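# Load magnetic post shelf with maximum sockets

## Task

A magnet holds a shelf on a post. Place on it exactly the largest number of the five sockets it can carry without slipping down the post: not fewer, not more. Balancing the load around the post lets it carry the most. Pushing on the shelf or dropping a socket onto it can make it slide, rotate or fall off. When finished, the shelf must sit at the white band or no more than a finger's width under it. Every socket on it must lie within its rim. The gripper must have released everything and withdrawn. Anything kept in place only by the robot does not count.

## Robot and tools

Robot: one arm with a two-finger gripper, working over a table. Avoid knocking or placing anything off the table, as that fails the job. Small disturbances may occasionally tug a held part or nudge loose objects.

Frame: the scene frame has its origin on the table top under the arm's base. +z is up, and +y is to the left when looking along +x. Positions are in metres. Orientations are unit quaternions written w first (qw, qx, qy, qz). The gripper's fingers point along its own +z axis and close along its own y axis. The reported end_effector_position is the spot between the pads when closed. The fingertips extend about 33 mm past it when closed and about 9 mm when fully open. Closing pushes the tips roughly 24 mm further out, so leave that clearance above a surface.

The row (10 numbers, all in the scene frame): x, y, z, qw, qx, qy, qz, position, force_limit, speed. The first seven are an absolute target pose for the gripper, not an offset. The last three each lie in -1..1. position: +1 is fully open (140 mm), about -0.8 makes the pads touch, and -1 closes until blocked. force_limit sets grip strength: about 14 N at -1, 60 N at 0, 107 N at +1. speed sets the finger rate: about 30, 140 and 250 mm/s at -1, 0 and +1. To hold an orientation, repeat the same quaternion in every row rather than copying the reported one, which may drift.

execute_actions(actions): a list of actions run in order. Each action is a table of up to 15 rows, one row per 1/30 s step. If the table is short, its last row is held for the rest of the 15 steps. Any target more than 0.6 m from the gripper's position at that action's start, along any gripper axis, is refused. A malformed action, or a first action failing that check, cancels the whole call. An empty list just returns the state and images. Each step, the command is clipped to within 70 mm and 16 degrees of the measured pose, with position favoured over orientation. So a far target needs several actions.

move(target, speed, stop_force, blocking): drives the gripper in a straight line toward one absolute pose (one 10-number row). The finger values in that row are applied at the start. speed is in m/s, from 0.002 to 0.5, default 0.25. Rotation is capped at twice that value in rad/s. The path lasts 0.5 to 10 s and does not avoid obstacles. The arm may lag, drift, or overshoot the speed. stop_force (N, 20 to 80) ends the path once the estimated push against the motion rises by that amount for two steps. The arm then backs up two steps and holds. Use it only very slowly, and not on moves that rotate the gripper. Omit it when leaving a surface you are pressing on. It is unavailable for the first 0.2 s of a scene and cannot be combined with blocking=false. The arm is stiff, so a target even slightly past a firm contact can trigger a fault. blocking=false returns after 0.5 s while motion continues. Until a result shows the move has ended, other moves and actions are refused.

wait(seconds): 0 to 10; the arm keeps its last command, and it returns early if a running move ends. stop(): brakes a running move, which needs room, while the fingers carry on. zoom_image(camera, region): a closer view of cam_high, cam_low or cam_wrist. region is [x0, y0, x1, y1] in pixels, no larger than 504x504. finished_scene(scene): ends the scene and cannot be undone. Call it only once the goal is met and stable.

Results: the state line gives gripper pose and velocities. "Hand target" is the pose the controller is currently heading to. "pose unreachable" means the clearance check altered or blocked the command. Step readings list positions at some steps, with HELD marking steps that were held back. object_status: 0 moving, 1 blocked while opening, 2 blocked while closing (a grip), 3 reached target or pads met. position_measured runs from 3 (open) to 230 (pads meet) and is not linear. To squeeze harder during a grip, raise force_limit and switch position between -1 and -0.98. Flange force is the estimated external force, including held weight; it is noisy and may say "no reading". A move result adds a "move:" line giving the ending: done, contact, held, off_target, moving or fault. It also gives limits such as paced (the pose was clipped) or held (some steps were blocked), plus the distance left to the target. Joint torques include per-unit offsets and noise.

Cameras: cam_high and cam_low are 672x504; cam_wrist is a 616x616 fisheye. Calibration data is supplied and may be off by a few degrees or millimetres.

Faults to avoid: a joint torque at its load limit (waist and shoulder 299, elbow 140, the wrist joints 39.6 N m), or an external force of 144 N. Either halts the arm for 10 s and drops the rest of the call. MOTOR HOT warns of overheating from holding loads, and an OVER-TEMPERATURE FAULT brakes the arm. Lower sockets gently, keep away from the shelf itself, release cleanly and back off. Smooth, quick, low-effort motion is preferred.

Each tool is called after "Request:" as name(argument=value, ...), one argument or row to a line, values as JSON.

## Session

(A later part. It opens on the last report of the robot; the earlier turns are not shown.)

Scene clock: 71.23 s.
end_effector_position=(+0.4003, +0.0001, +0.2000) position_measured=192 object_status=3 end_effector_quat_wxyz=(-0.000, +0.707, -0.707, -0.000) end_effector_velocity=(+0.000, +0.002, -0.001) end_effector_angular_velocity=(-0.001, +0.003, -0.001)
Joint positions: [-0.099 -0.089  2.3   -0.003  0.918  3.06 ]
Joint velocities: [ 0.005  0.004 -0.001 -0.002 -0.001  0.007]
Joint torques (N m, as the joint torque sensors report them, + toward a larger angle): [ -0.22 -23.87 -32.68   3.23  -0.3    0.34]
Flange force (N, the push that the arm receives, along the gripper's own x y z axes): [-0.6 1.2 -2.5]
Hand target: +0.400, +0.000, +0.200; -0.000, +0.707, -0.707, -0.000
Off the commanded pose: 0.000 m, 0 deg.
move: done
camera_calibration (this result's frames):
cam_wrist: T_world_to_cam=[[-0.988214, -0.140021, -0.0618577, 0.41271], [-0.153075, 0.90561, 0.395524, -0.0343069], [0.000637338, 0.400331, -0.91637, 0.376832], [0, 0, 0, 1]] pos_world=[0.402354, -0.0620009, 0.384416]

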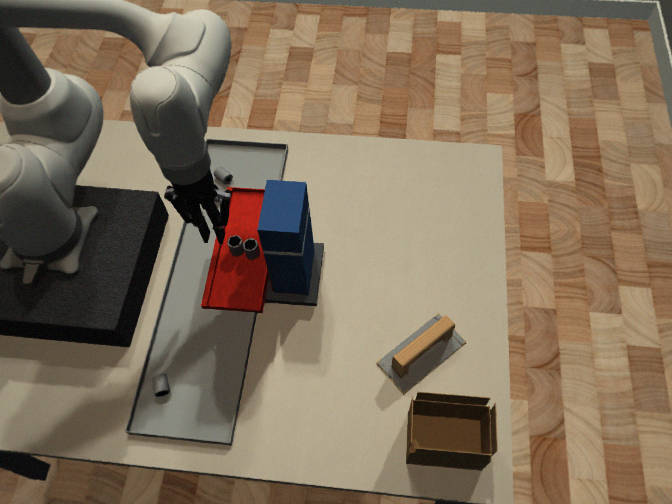

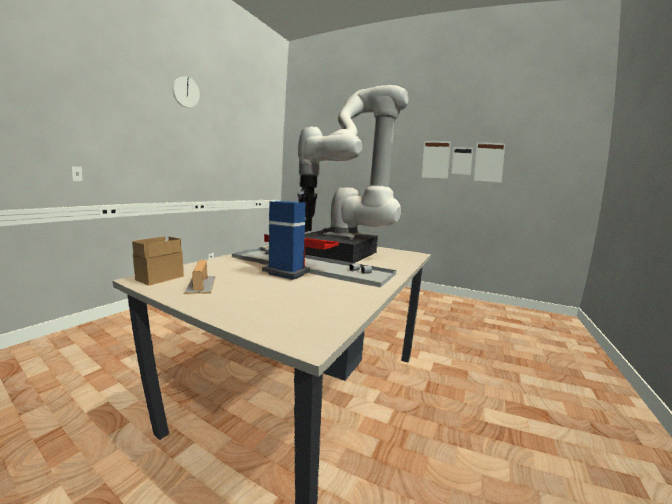

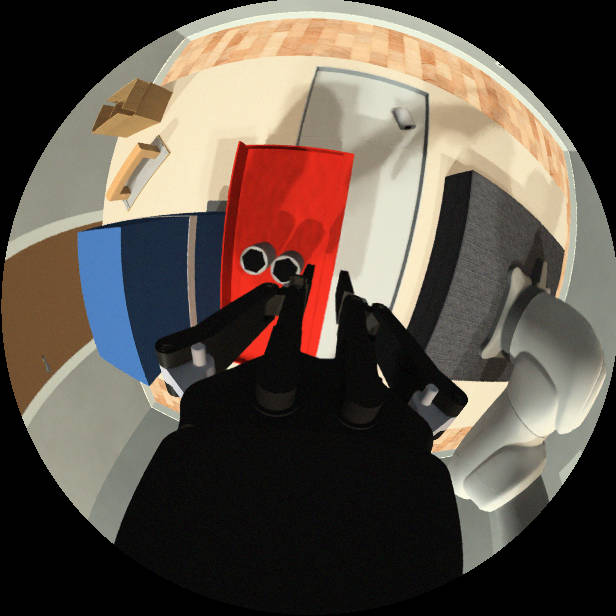

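Request:
move(
  target=[0.398,-0.005,0.167,0,0.697,-0.717,0,-0.6,-1,0],
  speed=0.02,
  stop_force=20,
)

Request:
move(
  target=[0.398,-0.005,0.167,0,0.697,-0.717,0,-1,-1,-1],
)

Request:
move(
  target=[0.398,-0.005,0.222,0,0.697,-0.717,0,-1,-1,-1],
  speed=0.03,
)

Request:
zoom_image(
  camera="cam_low",
  region=[250,190,350,250],
)

Scene clock: 76.23 s.
end_effector_position=(+0.3981, -0.0050, +0.1671) position_measured=205 object_status=3 end_effector_quat_wxyz=(+0.000, +0.697, -0.717, +0.000) end_effector_velocity=(+0.000, +0.000, -0.001) end_effector_angular_velocity=(+0.000, +0.000, +0.000)
Joint positions: [-0.112 -0.047  2.337 -0.004  0.838  3.076]
Joint velocities: [ 0.001  0.002  0.001  0.    -0.003  0.   ]
Joint torques (N m, as the joint torque sensors report them, + toward a larger angle): [  1.49 -28.69 -31.92   3.19  -0.36   0.35]
Flange force (N, the push that the arm receives, along the gripper's own x y z axes): [2.9 -0.1 1.3]
Hand target: +0.398, -0.005, +0.167; +0.000, +0.697, -0.717, +0.000
Off the commanded pose: 0.000 m, 0 deg.
move: done
camera_calibration (this result's frames):
cam_wrist: T_world_to_cam=[[-0.991765, -0.112165, -0.0618119, 0.409293], [-0.127511, 0.909822, 0.394924, -0.0271168], [0.0119413, 0.399553, -0.916632, 0.34425], [0, 0, 0, 1]] pos_world=[0.398354, -0.0669665, 0.351559]

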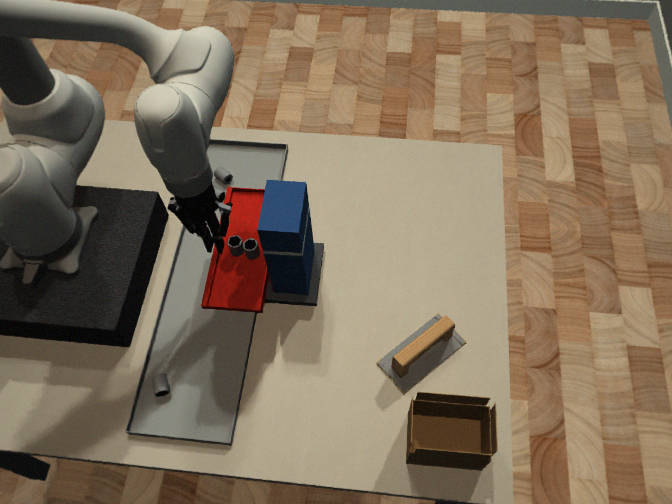

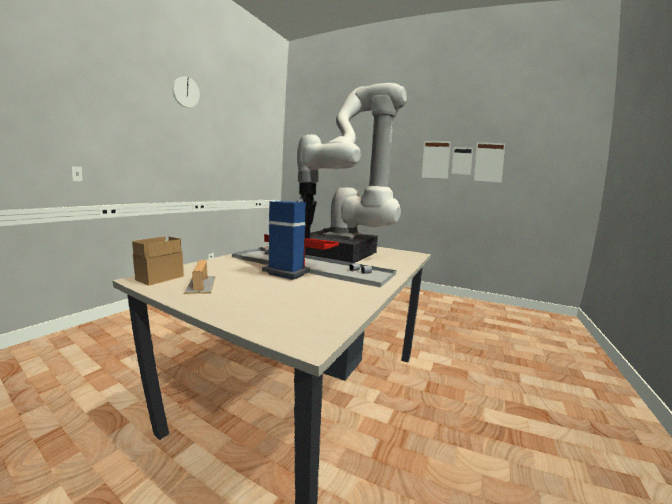

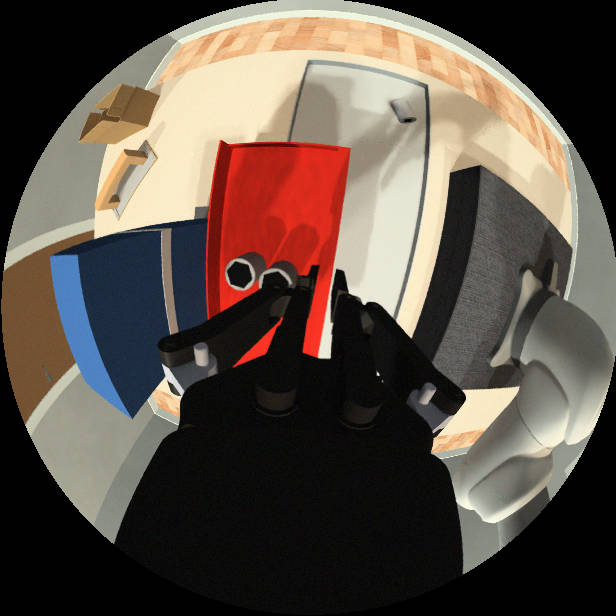

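Scene clock: 76.97 s.
end_effector_position=(+0.3980, -0.0050, +0.1670) position_measured=230 object_status=0 end_effector_quat_wxyz=(+0.000, +0.697, -0.717, +0.000) end_effector_velocity=(+0.000, +0.000, -0.000) end_effector_angular_velocity=(+0.000, +0.000, +0.000)
Joint positions: [-0.112 -0.047  2.337 -0.004  0.838  3.076]
Joint velocities: [ 0.001  0.001 -0.001  0.    -0.     0.   ]
Joint torques (N m, as the joint torque sensors report them, + toward a larger angle): [ -0.38 -27.47 -31.03   2.99  -0.02   0.25]
Flange force (N, the push that the arm receives, along the gripper's own x y z axes): [-1.4 -0.3 0.4]
Hand target: +0.398, -0.005, +0.167; +0.000, +0.697, -0.717, +0.000
Off the commanded pose: 0.000 m, 0 deg.
move: done
camera_calibration (this result's frames):
cam_wrist: T_world_to_cam=[[-0.991773, -0.112113, -0.0617824, 0.40922], [-0.127452, 0.909828, 0.394928, -0.0271051], [0.0119348, 0.399554, -0.916632, 0.344175], [0, 0, 0, 1]] pos_world=[0.398291, -0.0669763, 0.351469]

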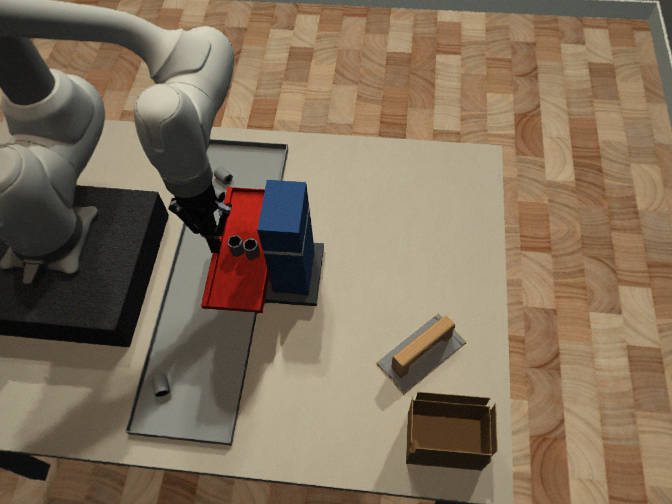

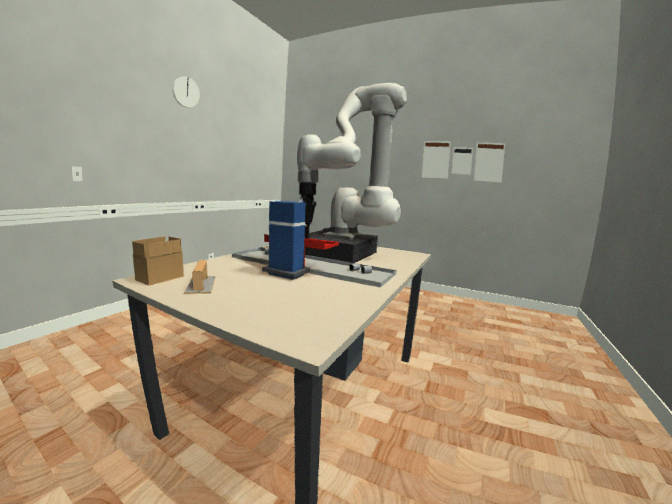

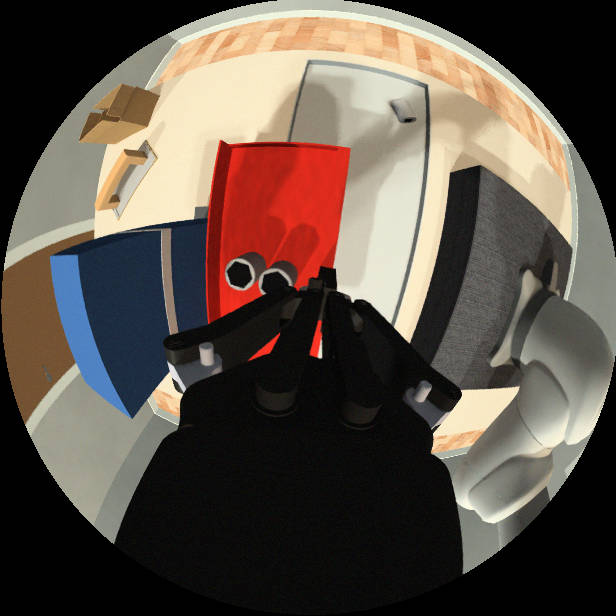

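Scene clock: 79.10 s.
end_effector_position=(+0.3979, -0.0050, +0.2219) position_measured=230 object_status=3 end_effector_quat_wxyz=(-0.000, +0.697, -0.717, -0.000) end_effector_velocity=(+0.000, +0.000, +0.001) end_effector_angular_velocity=(-0.000, +0.001, +0.001)
Joint positions: [-0.112 -0.121  2.279 -0.003  0.97   3.076]
Joint velocities: [ 0.    -0.001 -0.002 -0.     0.003 -0.001]
Joint torques (N m, as the joint torque sensors report them, + toward a larger angle): [ -1.3  -20.97 -34.25   3.26  -0.1    0.1 ]
Flange force (N, the push that the arm receives, along the gripper's own x y z axes): [-4.2 3.3 -2.9]
Hand target: +0.398, -0.005, +0.222; -0.000, +0.697, -0.717, -0.000
Off the commanded pose: 0.000 m, 0 deg.
move: done
camera_calibration (this result's frames):
cam_wrist: T_world_to_cam=[[-0.991766, -0.11215, -0.0618275, 0.41253], [-0.127505, 0.909794, 0.394991, -0.0488431], [0.0119519, 0.399622, -0.916602, 0.394515], [0, 0, 0, 1]] pos_world=[0.398191, -0.0669547, 0.406412]

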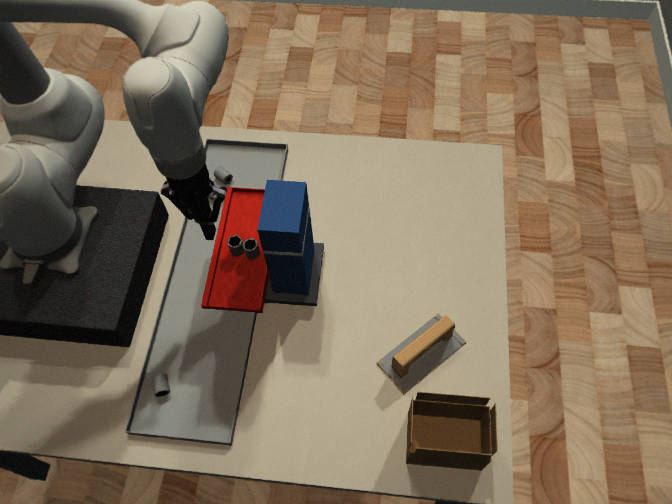

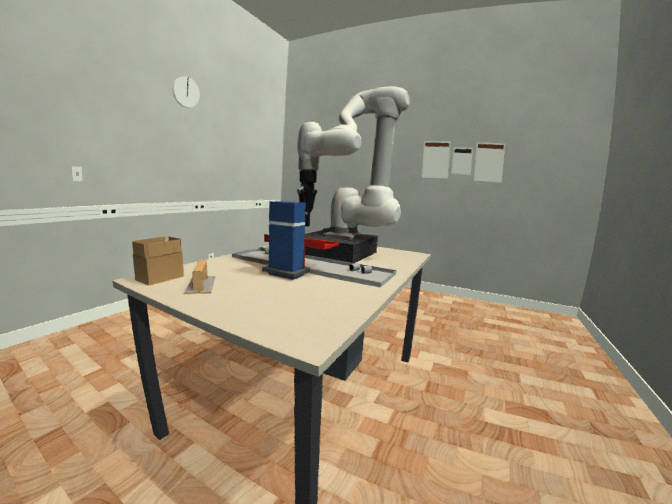

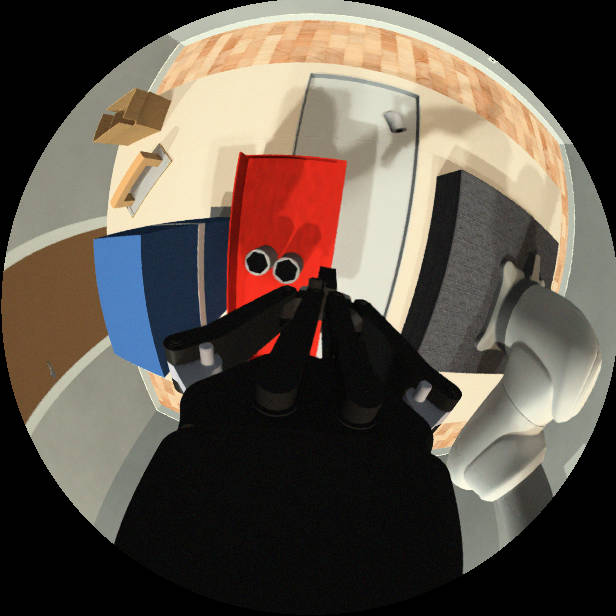

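Region (250, 190, 350, 250) of cam_low's 672x504 image, scaled by 5.040, with more detail than that image has; it fills the top 302 rows of this view, and the rest is white.

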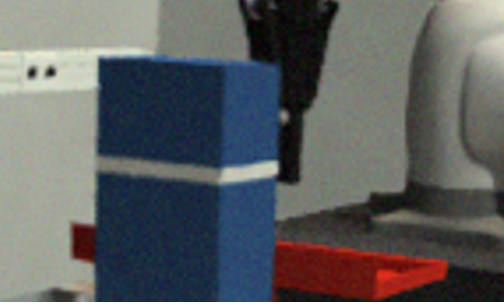

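Request:
move(
  target=[0.397,-0.005,0.168,0,0.697,-0.717,0,-0.6,-1,0],
  speed=0.1,
)

Request:
move(
  target=[0.397,-0.005,0.157,0,0.697,-0.717,0,-0.6,-1,0],
  speed=0.005,
  stop_force=20,
)

Request:
move(
  target=[0.397,-0.005,0.158,0,0.697,-0.717,0,-1,-0.7,-1],
)

Request:
move(
  target=[0.397,-0.005,0.213,0,0.697,-0.717,0,-1,-0.7,-1],
  speed=0.03,
)

Request:
zoom_image(
  camera="cam_low",
  region=[250,190,350,250],
)

Scene clock: 84.80 s.
end_effector_position=(+0.3971, -0.0050, +0.1681) position_measured=205 object_status=3 end_effector_quat_wxyz=(+0.000, +0.697, -0.717, +0.000) end_effector_velocity=(-0.000, +0.001, -0.002) end_effector_angular_velocity=(+0.001, +0.001, +0.001)
Joint positions: [-0.113 -0.05   2.338 -0.004  0.84   3.076]
Joint velocities: [ 0.003  0.003  0.002  0.001 -0.003  0.001]
Joint torques (N m, as the joint torque sensors report them, + toward a larger angle): [ -0.94 -24.93 -31.19   3.03   0.04   0.01]
Flange force (N, the push that the arm receives, along the gripper's own x y z axes): [-3.7 3.9 -3.3]
Hand target: +0.397, -0.005, +0.168; +0.000, +0.697, -0.717, +0.000
Off the commanded pose: 0.000 m, 0 deg.
move: done
camera_calibration (this result's frames):
cam_wrist: T_world_to_cam=[[-0.991776, -0.112063, -0.0618176, 0.408393], [-0.127419, 0.909839, 0.394915, -0.0276477], [0.0119889, 0.399544, -0.916636, 0.345149], [0, 0, 0, 1]] pos_world=[0.397374, -0.0669817, 0.35254]

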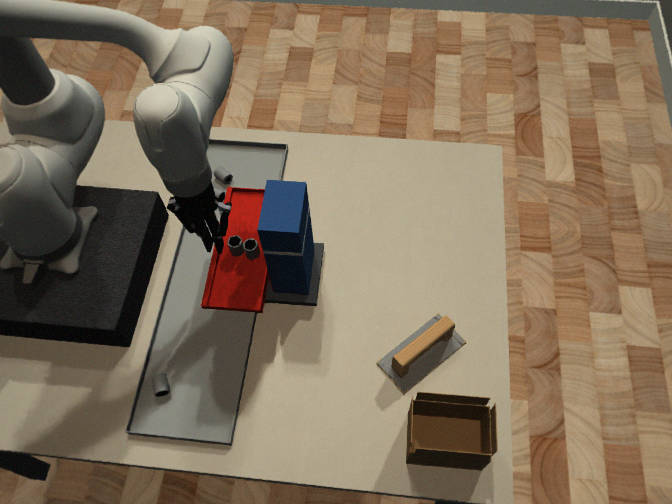

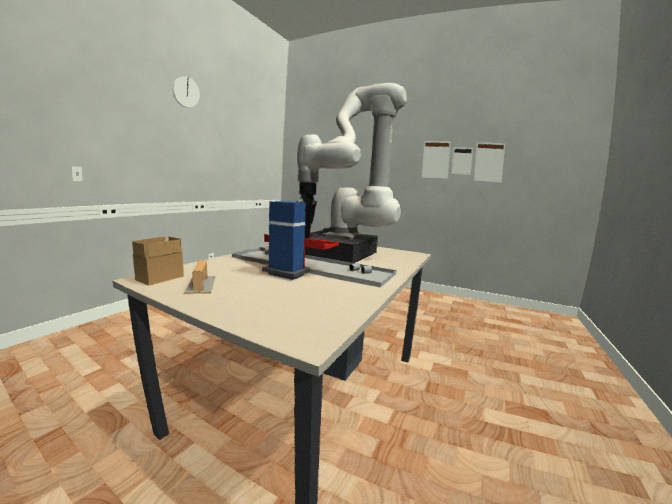

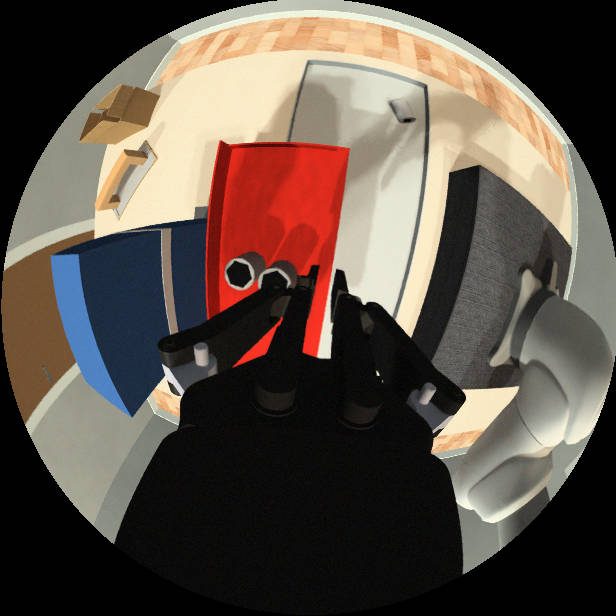

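Scene clock: 87.23 s.
end_effector_position=(+0.3970, -0.0050, +0.1570) position_measured=205 object_status=3 end_effector_quat_wxyz=(+0.000, +0.697, -0.717, +0.000) end_effector_velocity=(+0.001, +0.000, +0.001) end_effector_angular_velocity=(-0.000, -0.004, +0.001)
Joint positions: [-0.113 -0.033  2.349 -0.004  0.813  3.076]
Joint velocities: [ 0.001 -0.002 -0.     0.    -0.001 -0.   ]
Joint torques (N m, as the joint torque sensors report them, + toward a larger angle): [ -0.48 -28.08 -29.92   2.77  -0.27   0.06]
Flange force (N, the push that the arm receives, along the gripper's own x y z axes): [-2.6 0.3 -2.3]
Hand target: +0.397, -0.005, +0.157; +0.000, +0.697, -0.717, +0.000
Off the commanded pose: 0.000 m, 0 deg.
move: done
camera_calibration (this result's frames):
cam_wrist: T_world_to_cam=[[-0.991774, -0.112083, -0.0618135, 0.407642], [-0.127437, 0.909824, 0.394944, -0.0233097], [0.0119726, 0.399573, -0.916623, 0.33504], [0, 0, 0, 1]] pos_world=[0.397307, -0.0669751, 0.341509]

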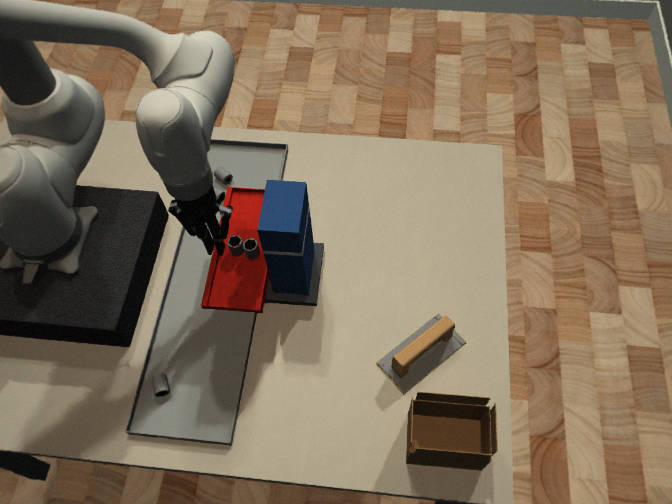

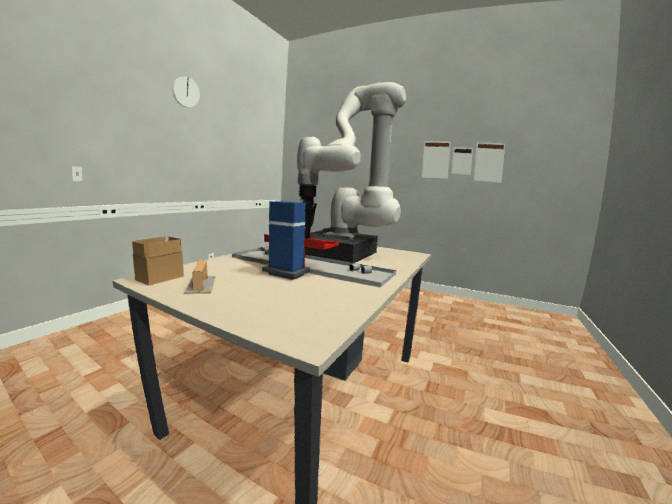

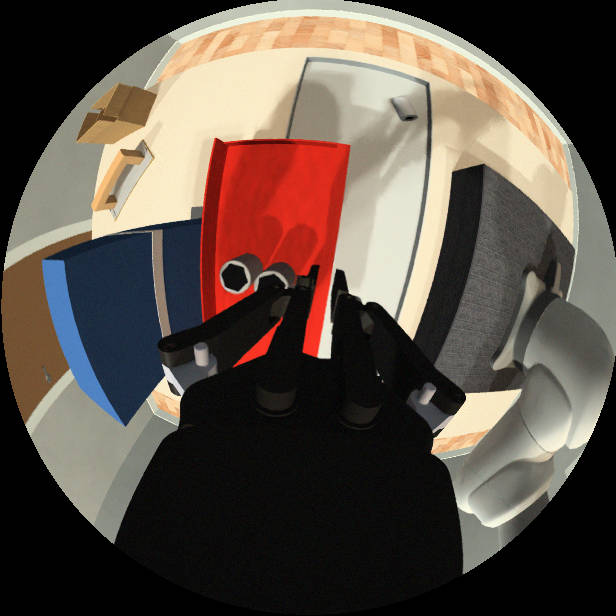

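Scene clock: 87.93 s.
end_effector_position=(+0.3970, -0.0050, +0.1580) position_measured=214 object_status=2 end_effector_quat_wxyz=(+0.000, +0.697, -0.717, -0.000) end_effector_velocity=(+0.000, -0.001, +0.000) end_effector_angular_velocity=(+0.000, -0.001, -0.003)
Joint positions: [-0.113 -0.035  2.348 -0.004  0.815  3.076]
Joint velocities: [-0.002 -0.    -0.001  0.001  0.     0.   ]
Joint torques (N m, as the joint torque sensors report them, + toward a larger angle): [ -1.36 -30.64 -35.9    4.15  -1.99   0.76]
Flange force (N, the push that the arm receives, along the gripper's own x y z axes): [-2.5 4.4 4.5]
Hand target: +0.397, -0.005, +0.158; -0.000, +0.697, -0.717, -0.000
Off the commanded pose: 0.000 m, 0 deg.
move: done
camera_calibration (this result's frames):
cam_wrist: T_world_to_cam=[[-0.991775, -0.112136, -0.0617039, 0.407641], [-0.127442, 0.909826, 0.394938, -0.0236694], [0.0118531, 0.399553, -0.916633, 0.335943], [0, 0, 0, 1]] pos_world=[0.397289, -0.0669808, 0.342438]

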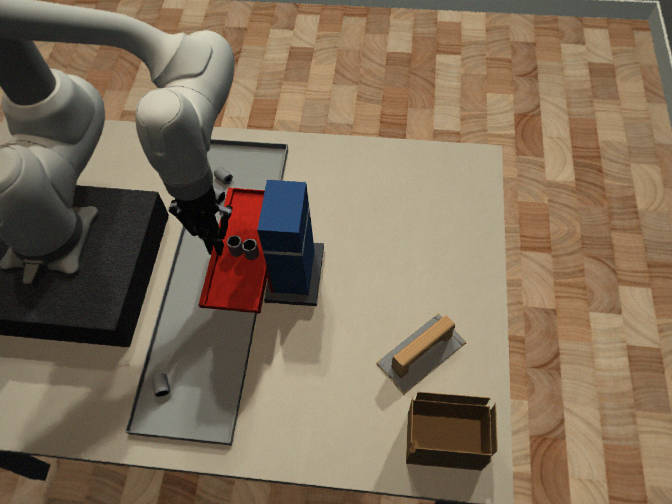

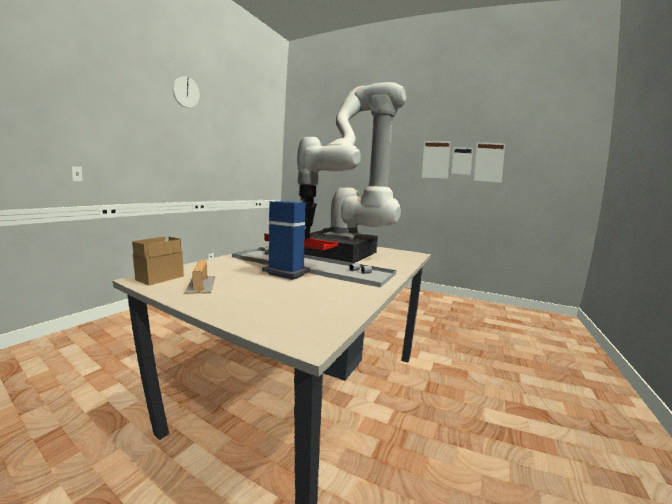

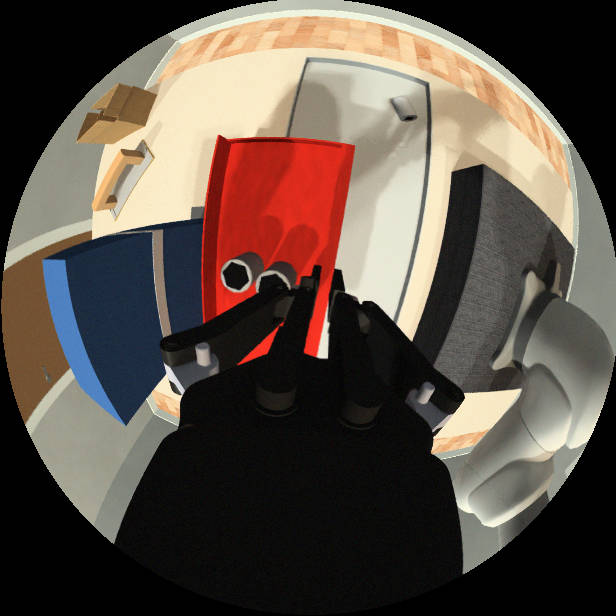

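Scene clock: 90.07 s.
end_effector_position=(+0.3969, -0.0050, +0.2129) position_measured=214 object_status=2 end_effector_quat_wxyz=(-0.000, +0.697, -0.717, -0.000) end_effector_velocity=(-0.000, -0.000, +0.002) end_effector_angular_velocity=(-0.000, -0.001, -0.000)
Joint positions: [-0.112 -0.112  2.291 -0.003  0.949  3.075]
Joint velocities: [-0.001 -0.003 -0.001 -0.     0.003 -0.   ]
Joint torques (N m, as the joint torque sensors report them, + toward a larger angle): [ -0.72 -28.21 -44.26   3.94  -4.76   0.9 ]
Flange force (N, the push that the arm receives, along the gripper's own x y z axes): [-0.8 9.1 6.2]
Hand target: +0.397, -0.005, +0.213; -0.000, +0.697, -0.717, -0.000
Off the commanded pose: 0.000 m, 0 deg.
move: done
camera_calibration (this result's frames):
cam_wrist: T_world_to_cam=[[-0.991765, -0.11215, -0.0618456, 0.410992], [-0.127512, 0.909794, 0.394987, -0.0454117], [0.0119689, 0.399621, -0.916602, 0.386275], [0, 0, 0, 1]] pos_world=[0.397194, -0.0669553, 0.397416]

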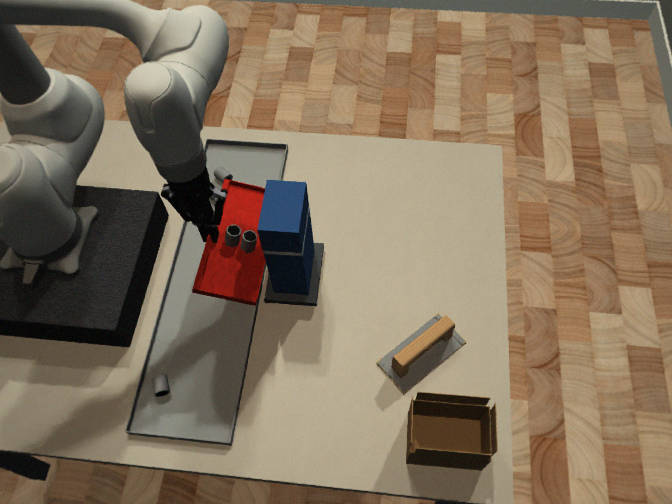

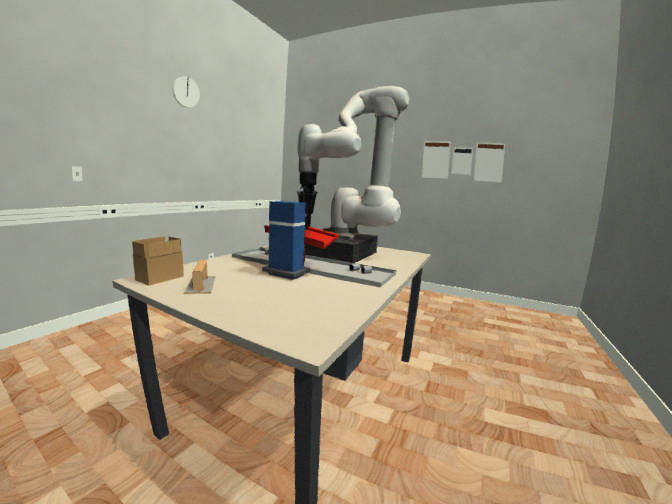

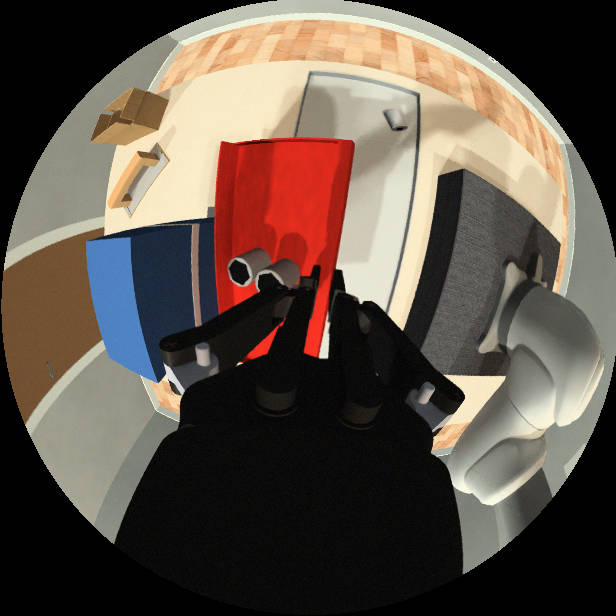

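Region (250, 190, 350, 250) of cam_low's 672x504 image, scaled by 5.040, with more detail than that image has; it fills the top 302 rows of this view, and the rest is white.

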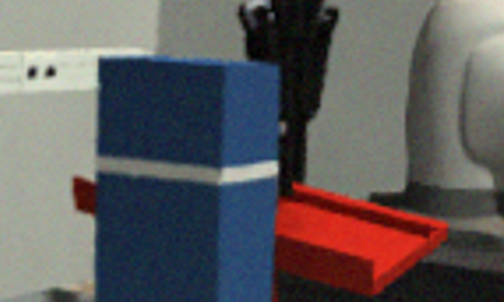

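Request:
move(
  target=[0.398,-0.005,0.158,0,0.71,-0.704,0,-1,-0.7,-1],
  speed=0.02,
)

Request:
move(
  target=[0.398,-0.005,0.158,0,0.71,-0.704,0,-0.6,-0.7,-1],
)

Request:
move(
  target=[0.398,-0.005,0.148,0,0.71,-0.704,0,-0.6,-1,0],
  speed=0.003,
  stop_force=20,
)

Request:
zoom_image(
  camera="cam_low",
  region=[250,200,350,260],
)

Scene clock: 99.17 s.
end_effector_position=(+0.3980, -0.0050, +0.1581) position_measured=214 object_status=2 end_effector_quat_wxyz=(+0.000, +0.710, -0.704, -0.000) end_effector_velocity=(+0.000, -0.000, -0.002) end_effector_angular_velocity=(-0.000, +0.000, +0.000)
Joint positions: [-0.113 -0.033  2.346 -0.004  0.816  3.039]
Joint velocities: [-0.     0.003  0.001 -0.    -0.004 -0.001]
Joint torques (N m, as the joint torque sensors report them, + toward a larger angle): [  0.94 -27.76 -26.69   4.31   0.23   0.31]
Flange force (N, the push that the arm receives, along the gripper's own x y z axes): [2.3 -5.3 -3.1]
Hand target: +0.398, -0.005, +0.158; +0.000, +0.710, -0.704, +0.000
Off the commanded pose: 0.000 m, 0 deg.
move: done
camera_calibration (this result's frames):
cam_wrist: T_world_to_cam=[[-0.987009, -0.148401, -0.0615617, 0.406548], [-0.160637, 0.904566, 0.394914, -0.0103629], [-0.00291891, 0.399673, -0.916653, 0.341917], [0, 0, 0, 1]] pos_world=[0.4006, -0.0669491, 0.34254]

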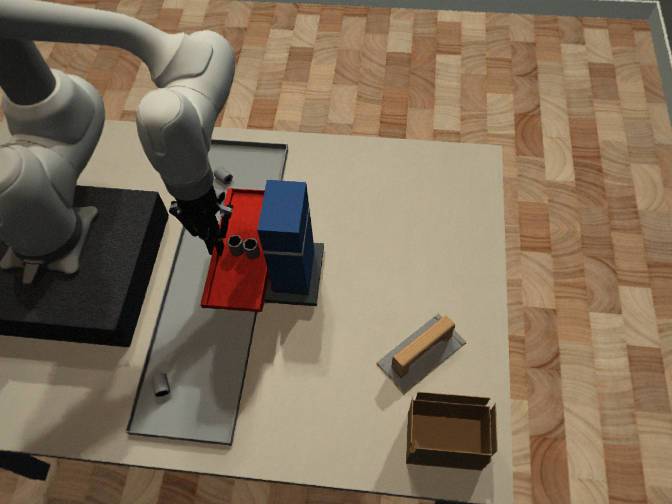

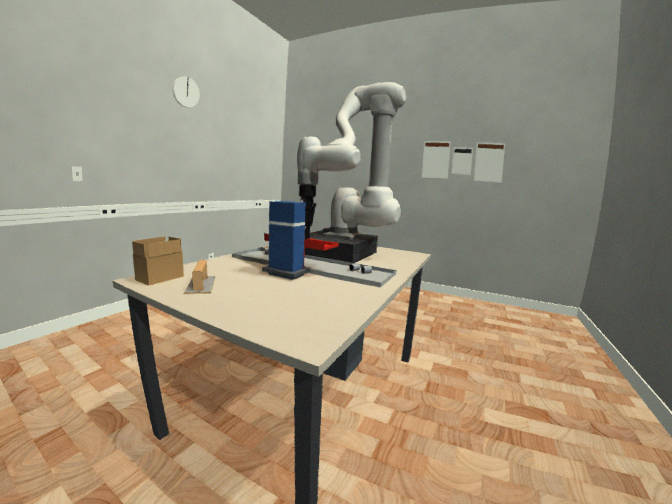

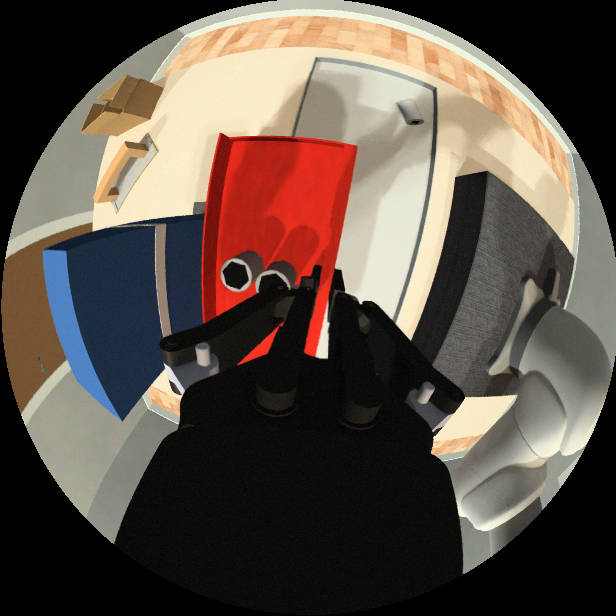

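Scene clock: 99.87 s.
end_effector_position=(+0.3980, -0.0050, +0.1580) position_measured=205 object_status=3 end_effector_quat_wxyz=(+0.000, +0.710, -0.704, -0.000) end_effector_velocity=(+0.000, -0.001, -0.000) end_effector_angular_velocity=(+0.000, -0.000, -0.002)
Joint positions: [-0.113 -0.033  2.346 -0.004  0.815  3.039]
Joint velocities: [-0.001  0.     0.     0.    -0.001  0.001]
Joint torques (N m, as the joint torque sensors report them, + toward a larger angle): [ -0.1  -27.13 -30.7    2.82  -0.3    0.19]
Flange force (N, the push that the arm receives, along the gripper's own x y z axes): [-0.8 2.1 -2.0]
Hand target: +0.398, -0.005, +0.158; +0.000, +0.710, -0.704, -0.000
Off the commanded pose: 0.000 m, 0 deg.
move: done
camera_calibration (this result's frames):
cam_wrist: T_world_to_cam=[[-0.986992, -0.148462, -0.061693, 0.406565], [-0.160744, 0.904517, 0.394982, -0.0103328], [-0.00283737, 0.399761, -0.916615, 0.341797], [0, 0, 0, 1]] pos_world=[0.400585, -0.0669315, 0.342459]

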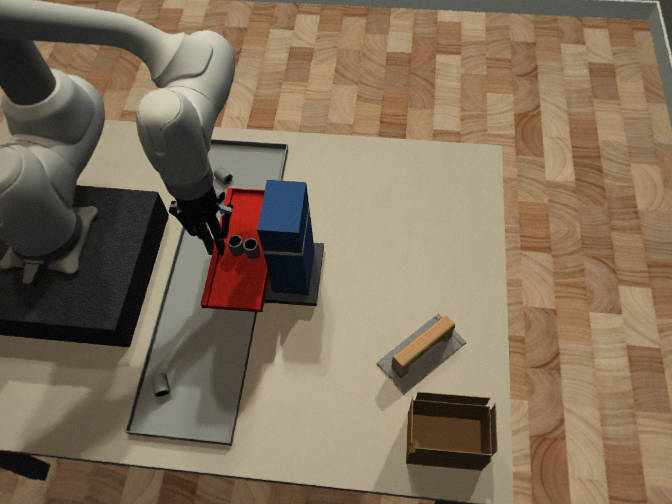

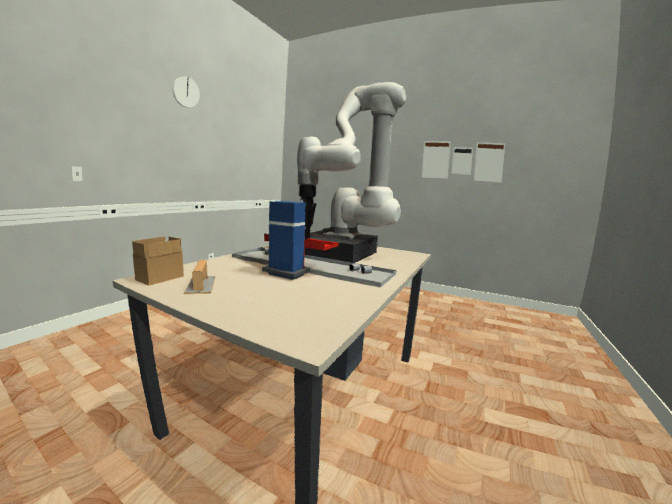

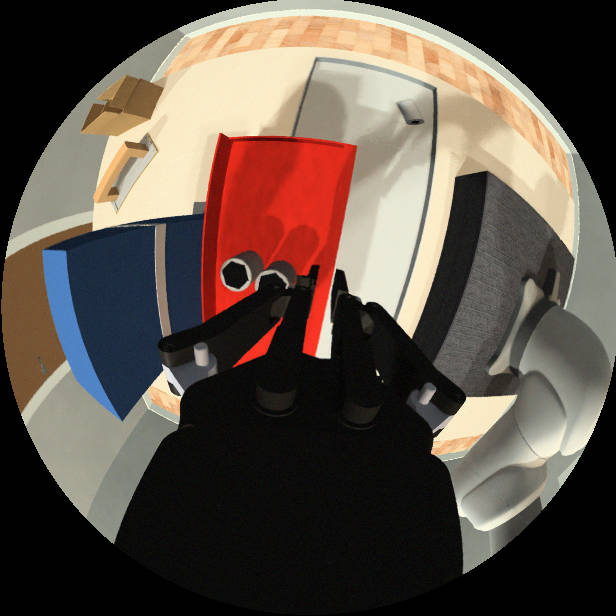

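Scene clock: 102.80 s.
end_effector_position=(+0.3978, -0.0050, +0.1500) position_measured=205 object_status=3 end_effector_quat_wxyz=(+0.000, +0.710, -0.704, -0.000) end_effector_velocity=(-0.000, -0.001, +0.001) end_effector_angular_velocity=(-0.001, +0.000, -0.001)
Joint positions: [-0.113 -0.021  2.354 -0.004  0.796  3.039]
Joint velocities: [-0.001 -0.001 -0.    -0.001  0.002  0.   ]
Joint torques (N m, as the joint torque sensors report them, + toward a larger angle): [  0.28 -22.8  -38.     4.02  -8.13   0.07]
Flange force (N, the push that the arm receives, along the gripper's own x y z axes): [-1.1 24.2 -23.6]
Hand target: +0.398, -0.005, +0.150; +0.000, +0.710, -0.704, -0.000
Off the commanded pose: 0.002 m, 0 deg.
move: contact
camera_calibration (this result's frames):
cam_wrist: T_world_to_cam=[[-0.987025, -0.148469, -0.0611512, 0.405774], [-0.160535, 0.904494, 0.395119, -0.00735497], [-0.00335203, 0.399809, -0.916592, 0.334678], [0, 0, 0, 1]] pos_world=[0.40045, -0.0669097, 0.334483]

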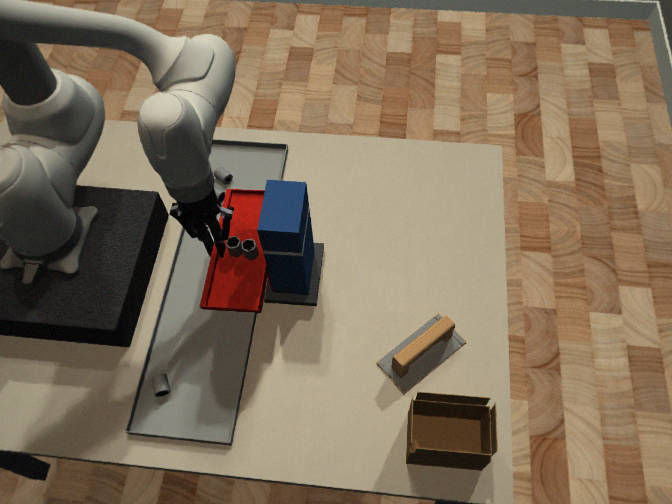

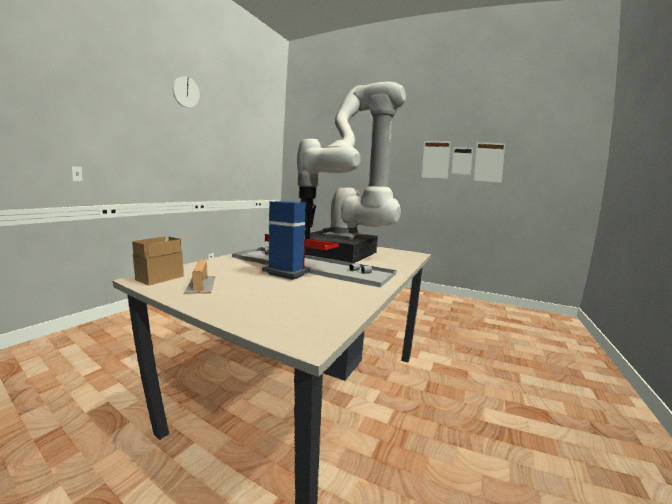

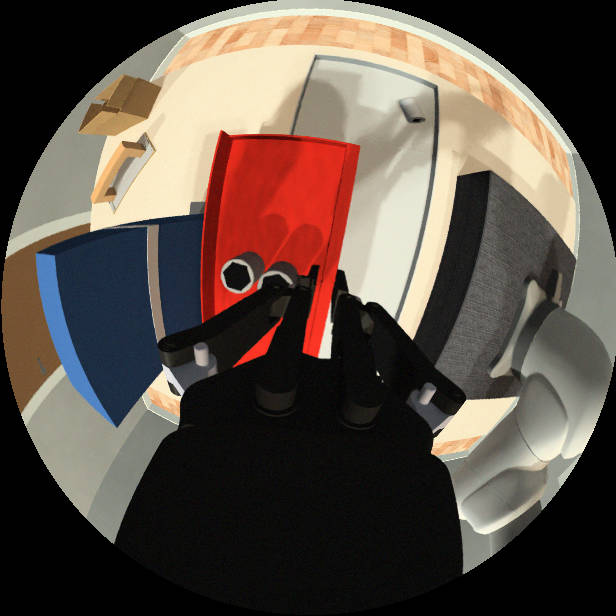

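Region (250, 200, 350, 260) of cam_low's 672x504 image, scaled by 5.040, with more detail than that image has; it fills the top 302 rows of this view, and the rest is white.

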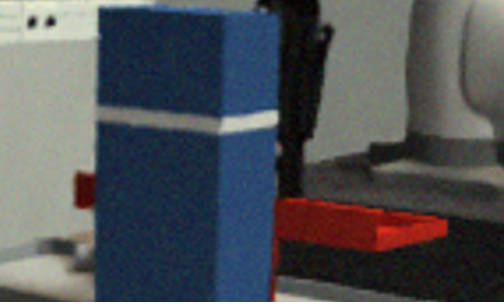

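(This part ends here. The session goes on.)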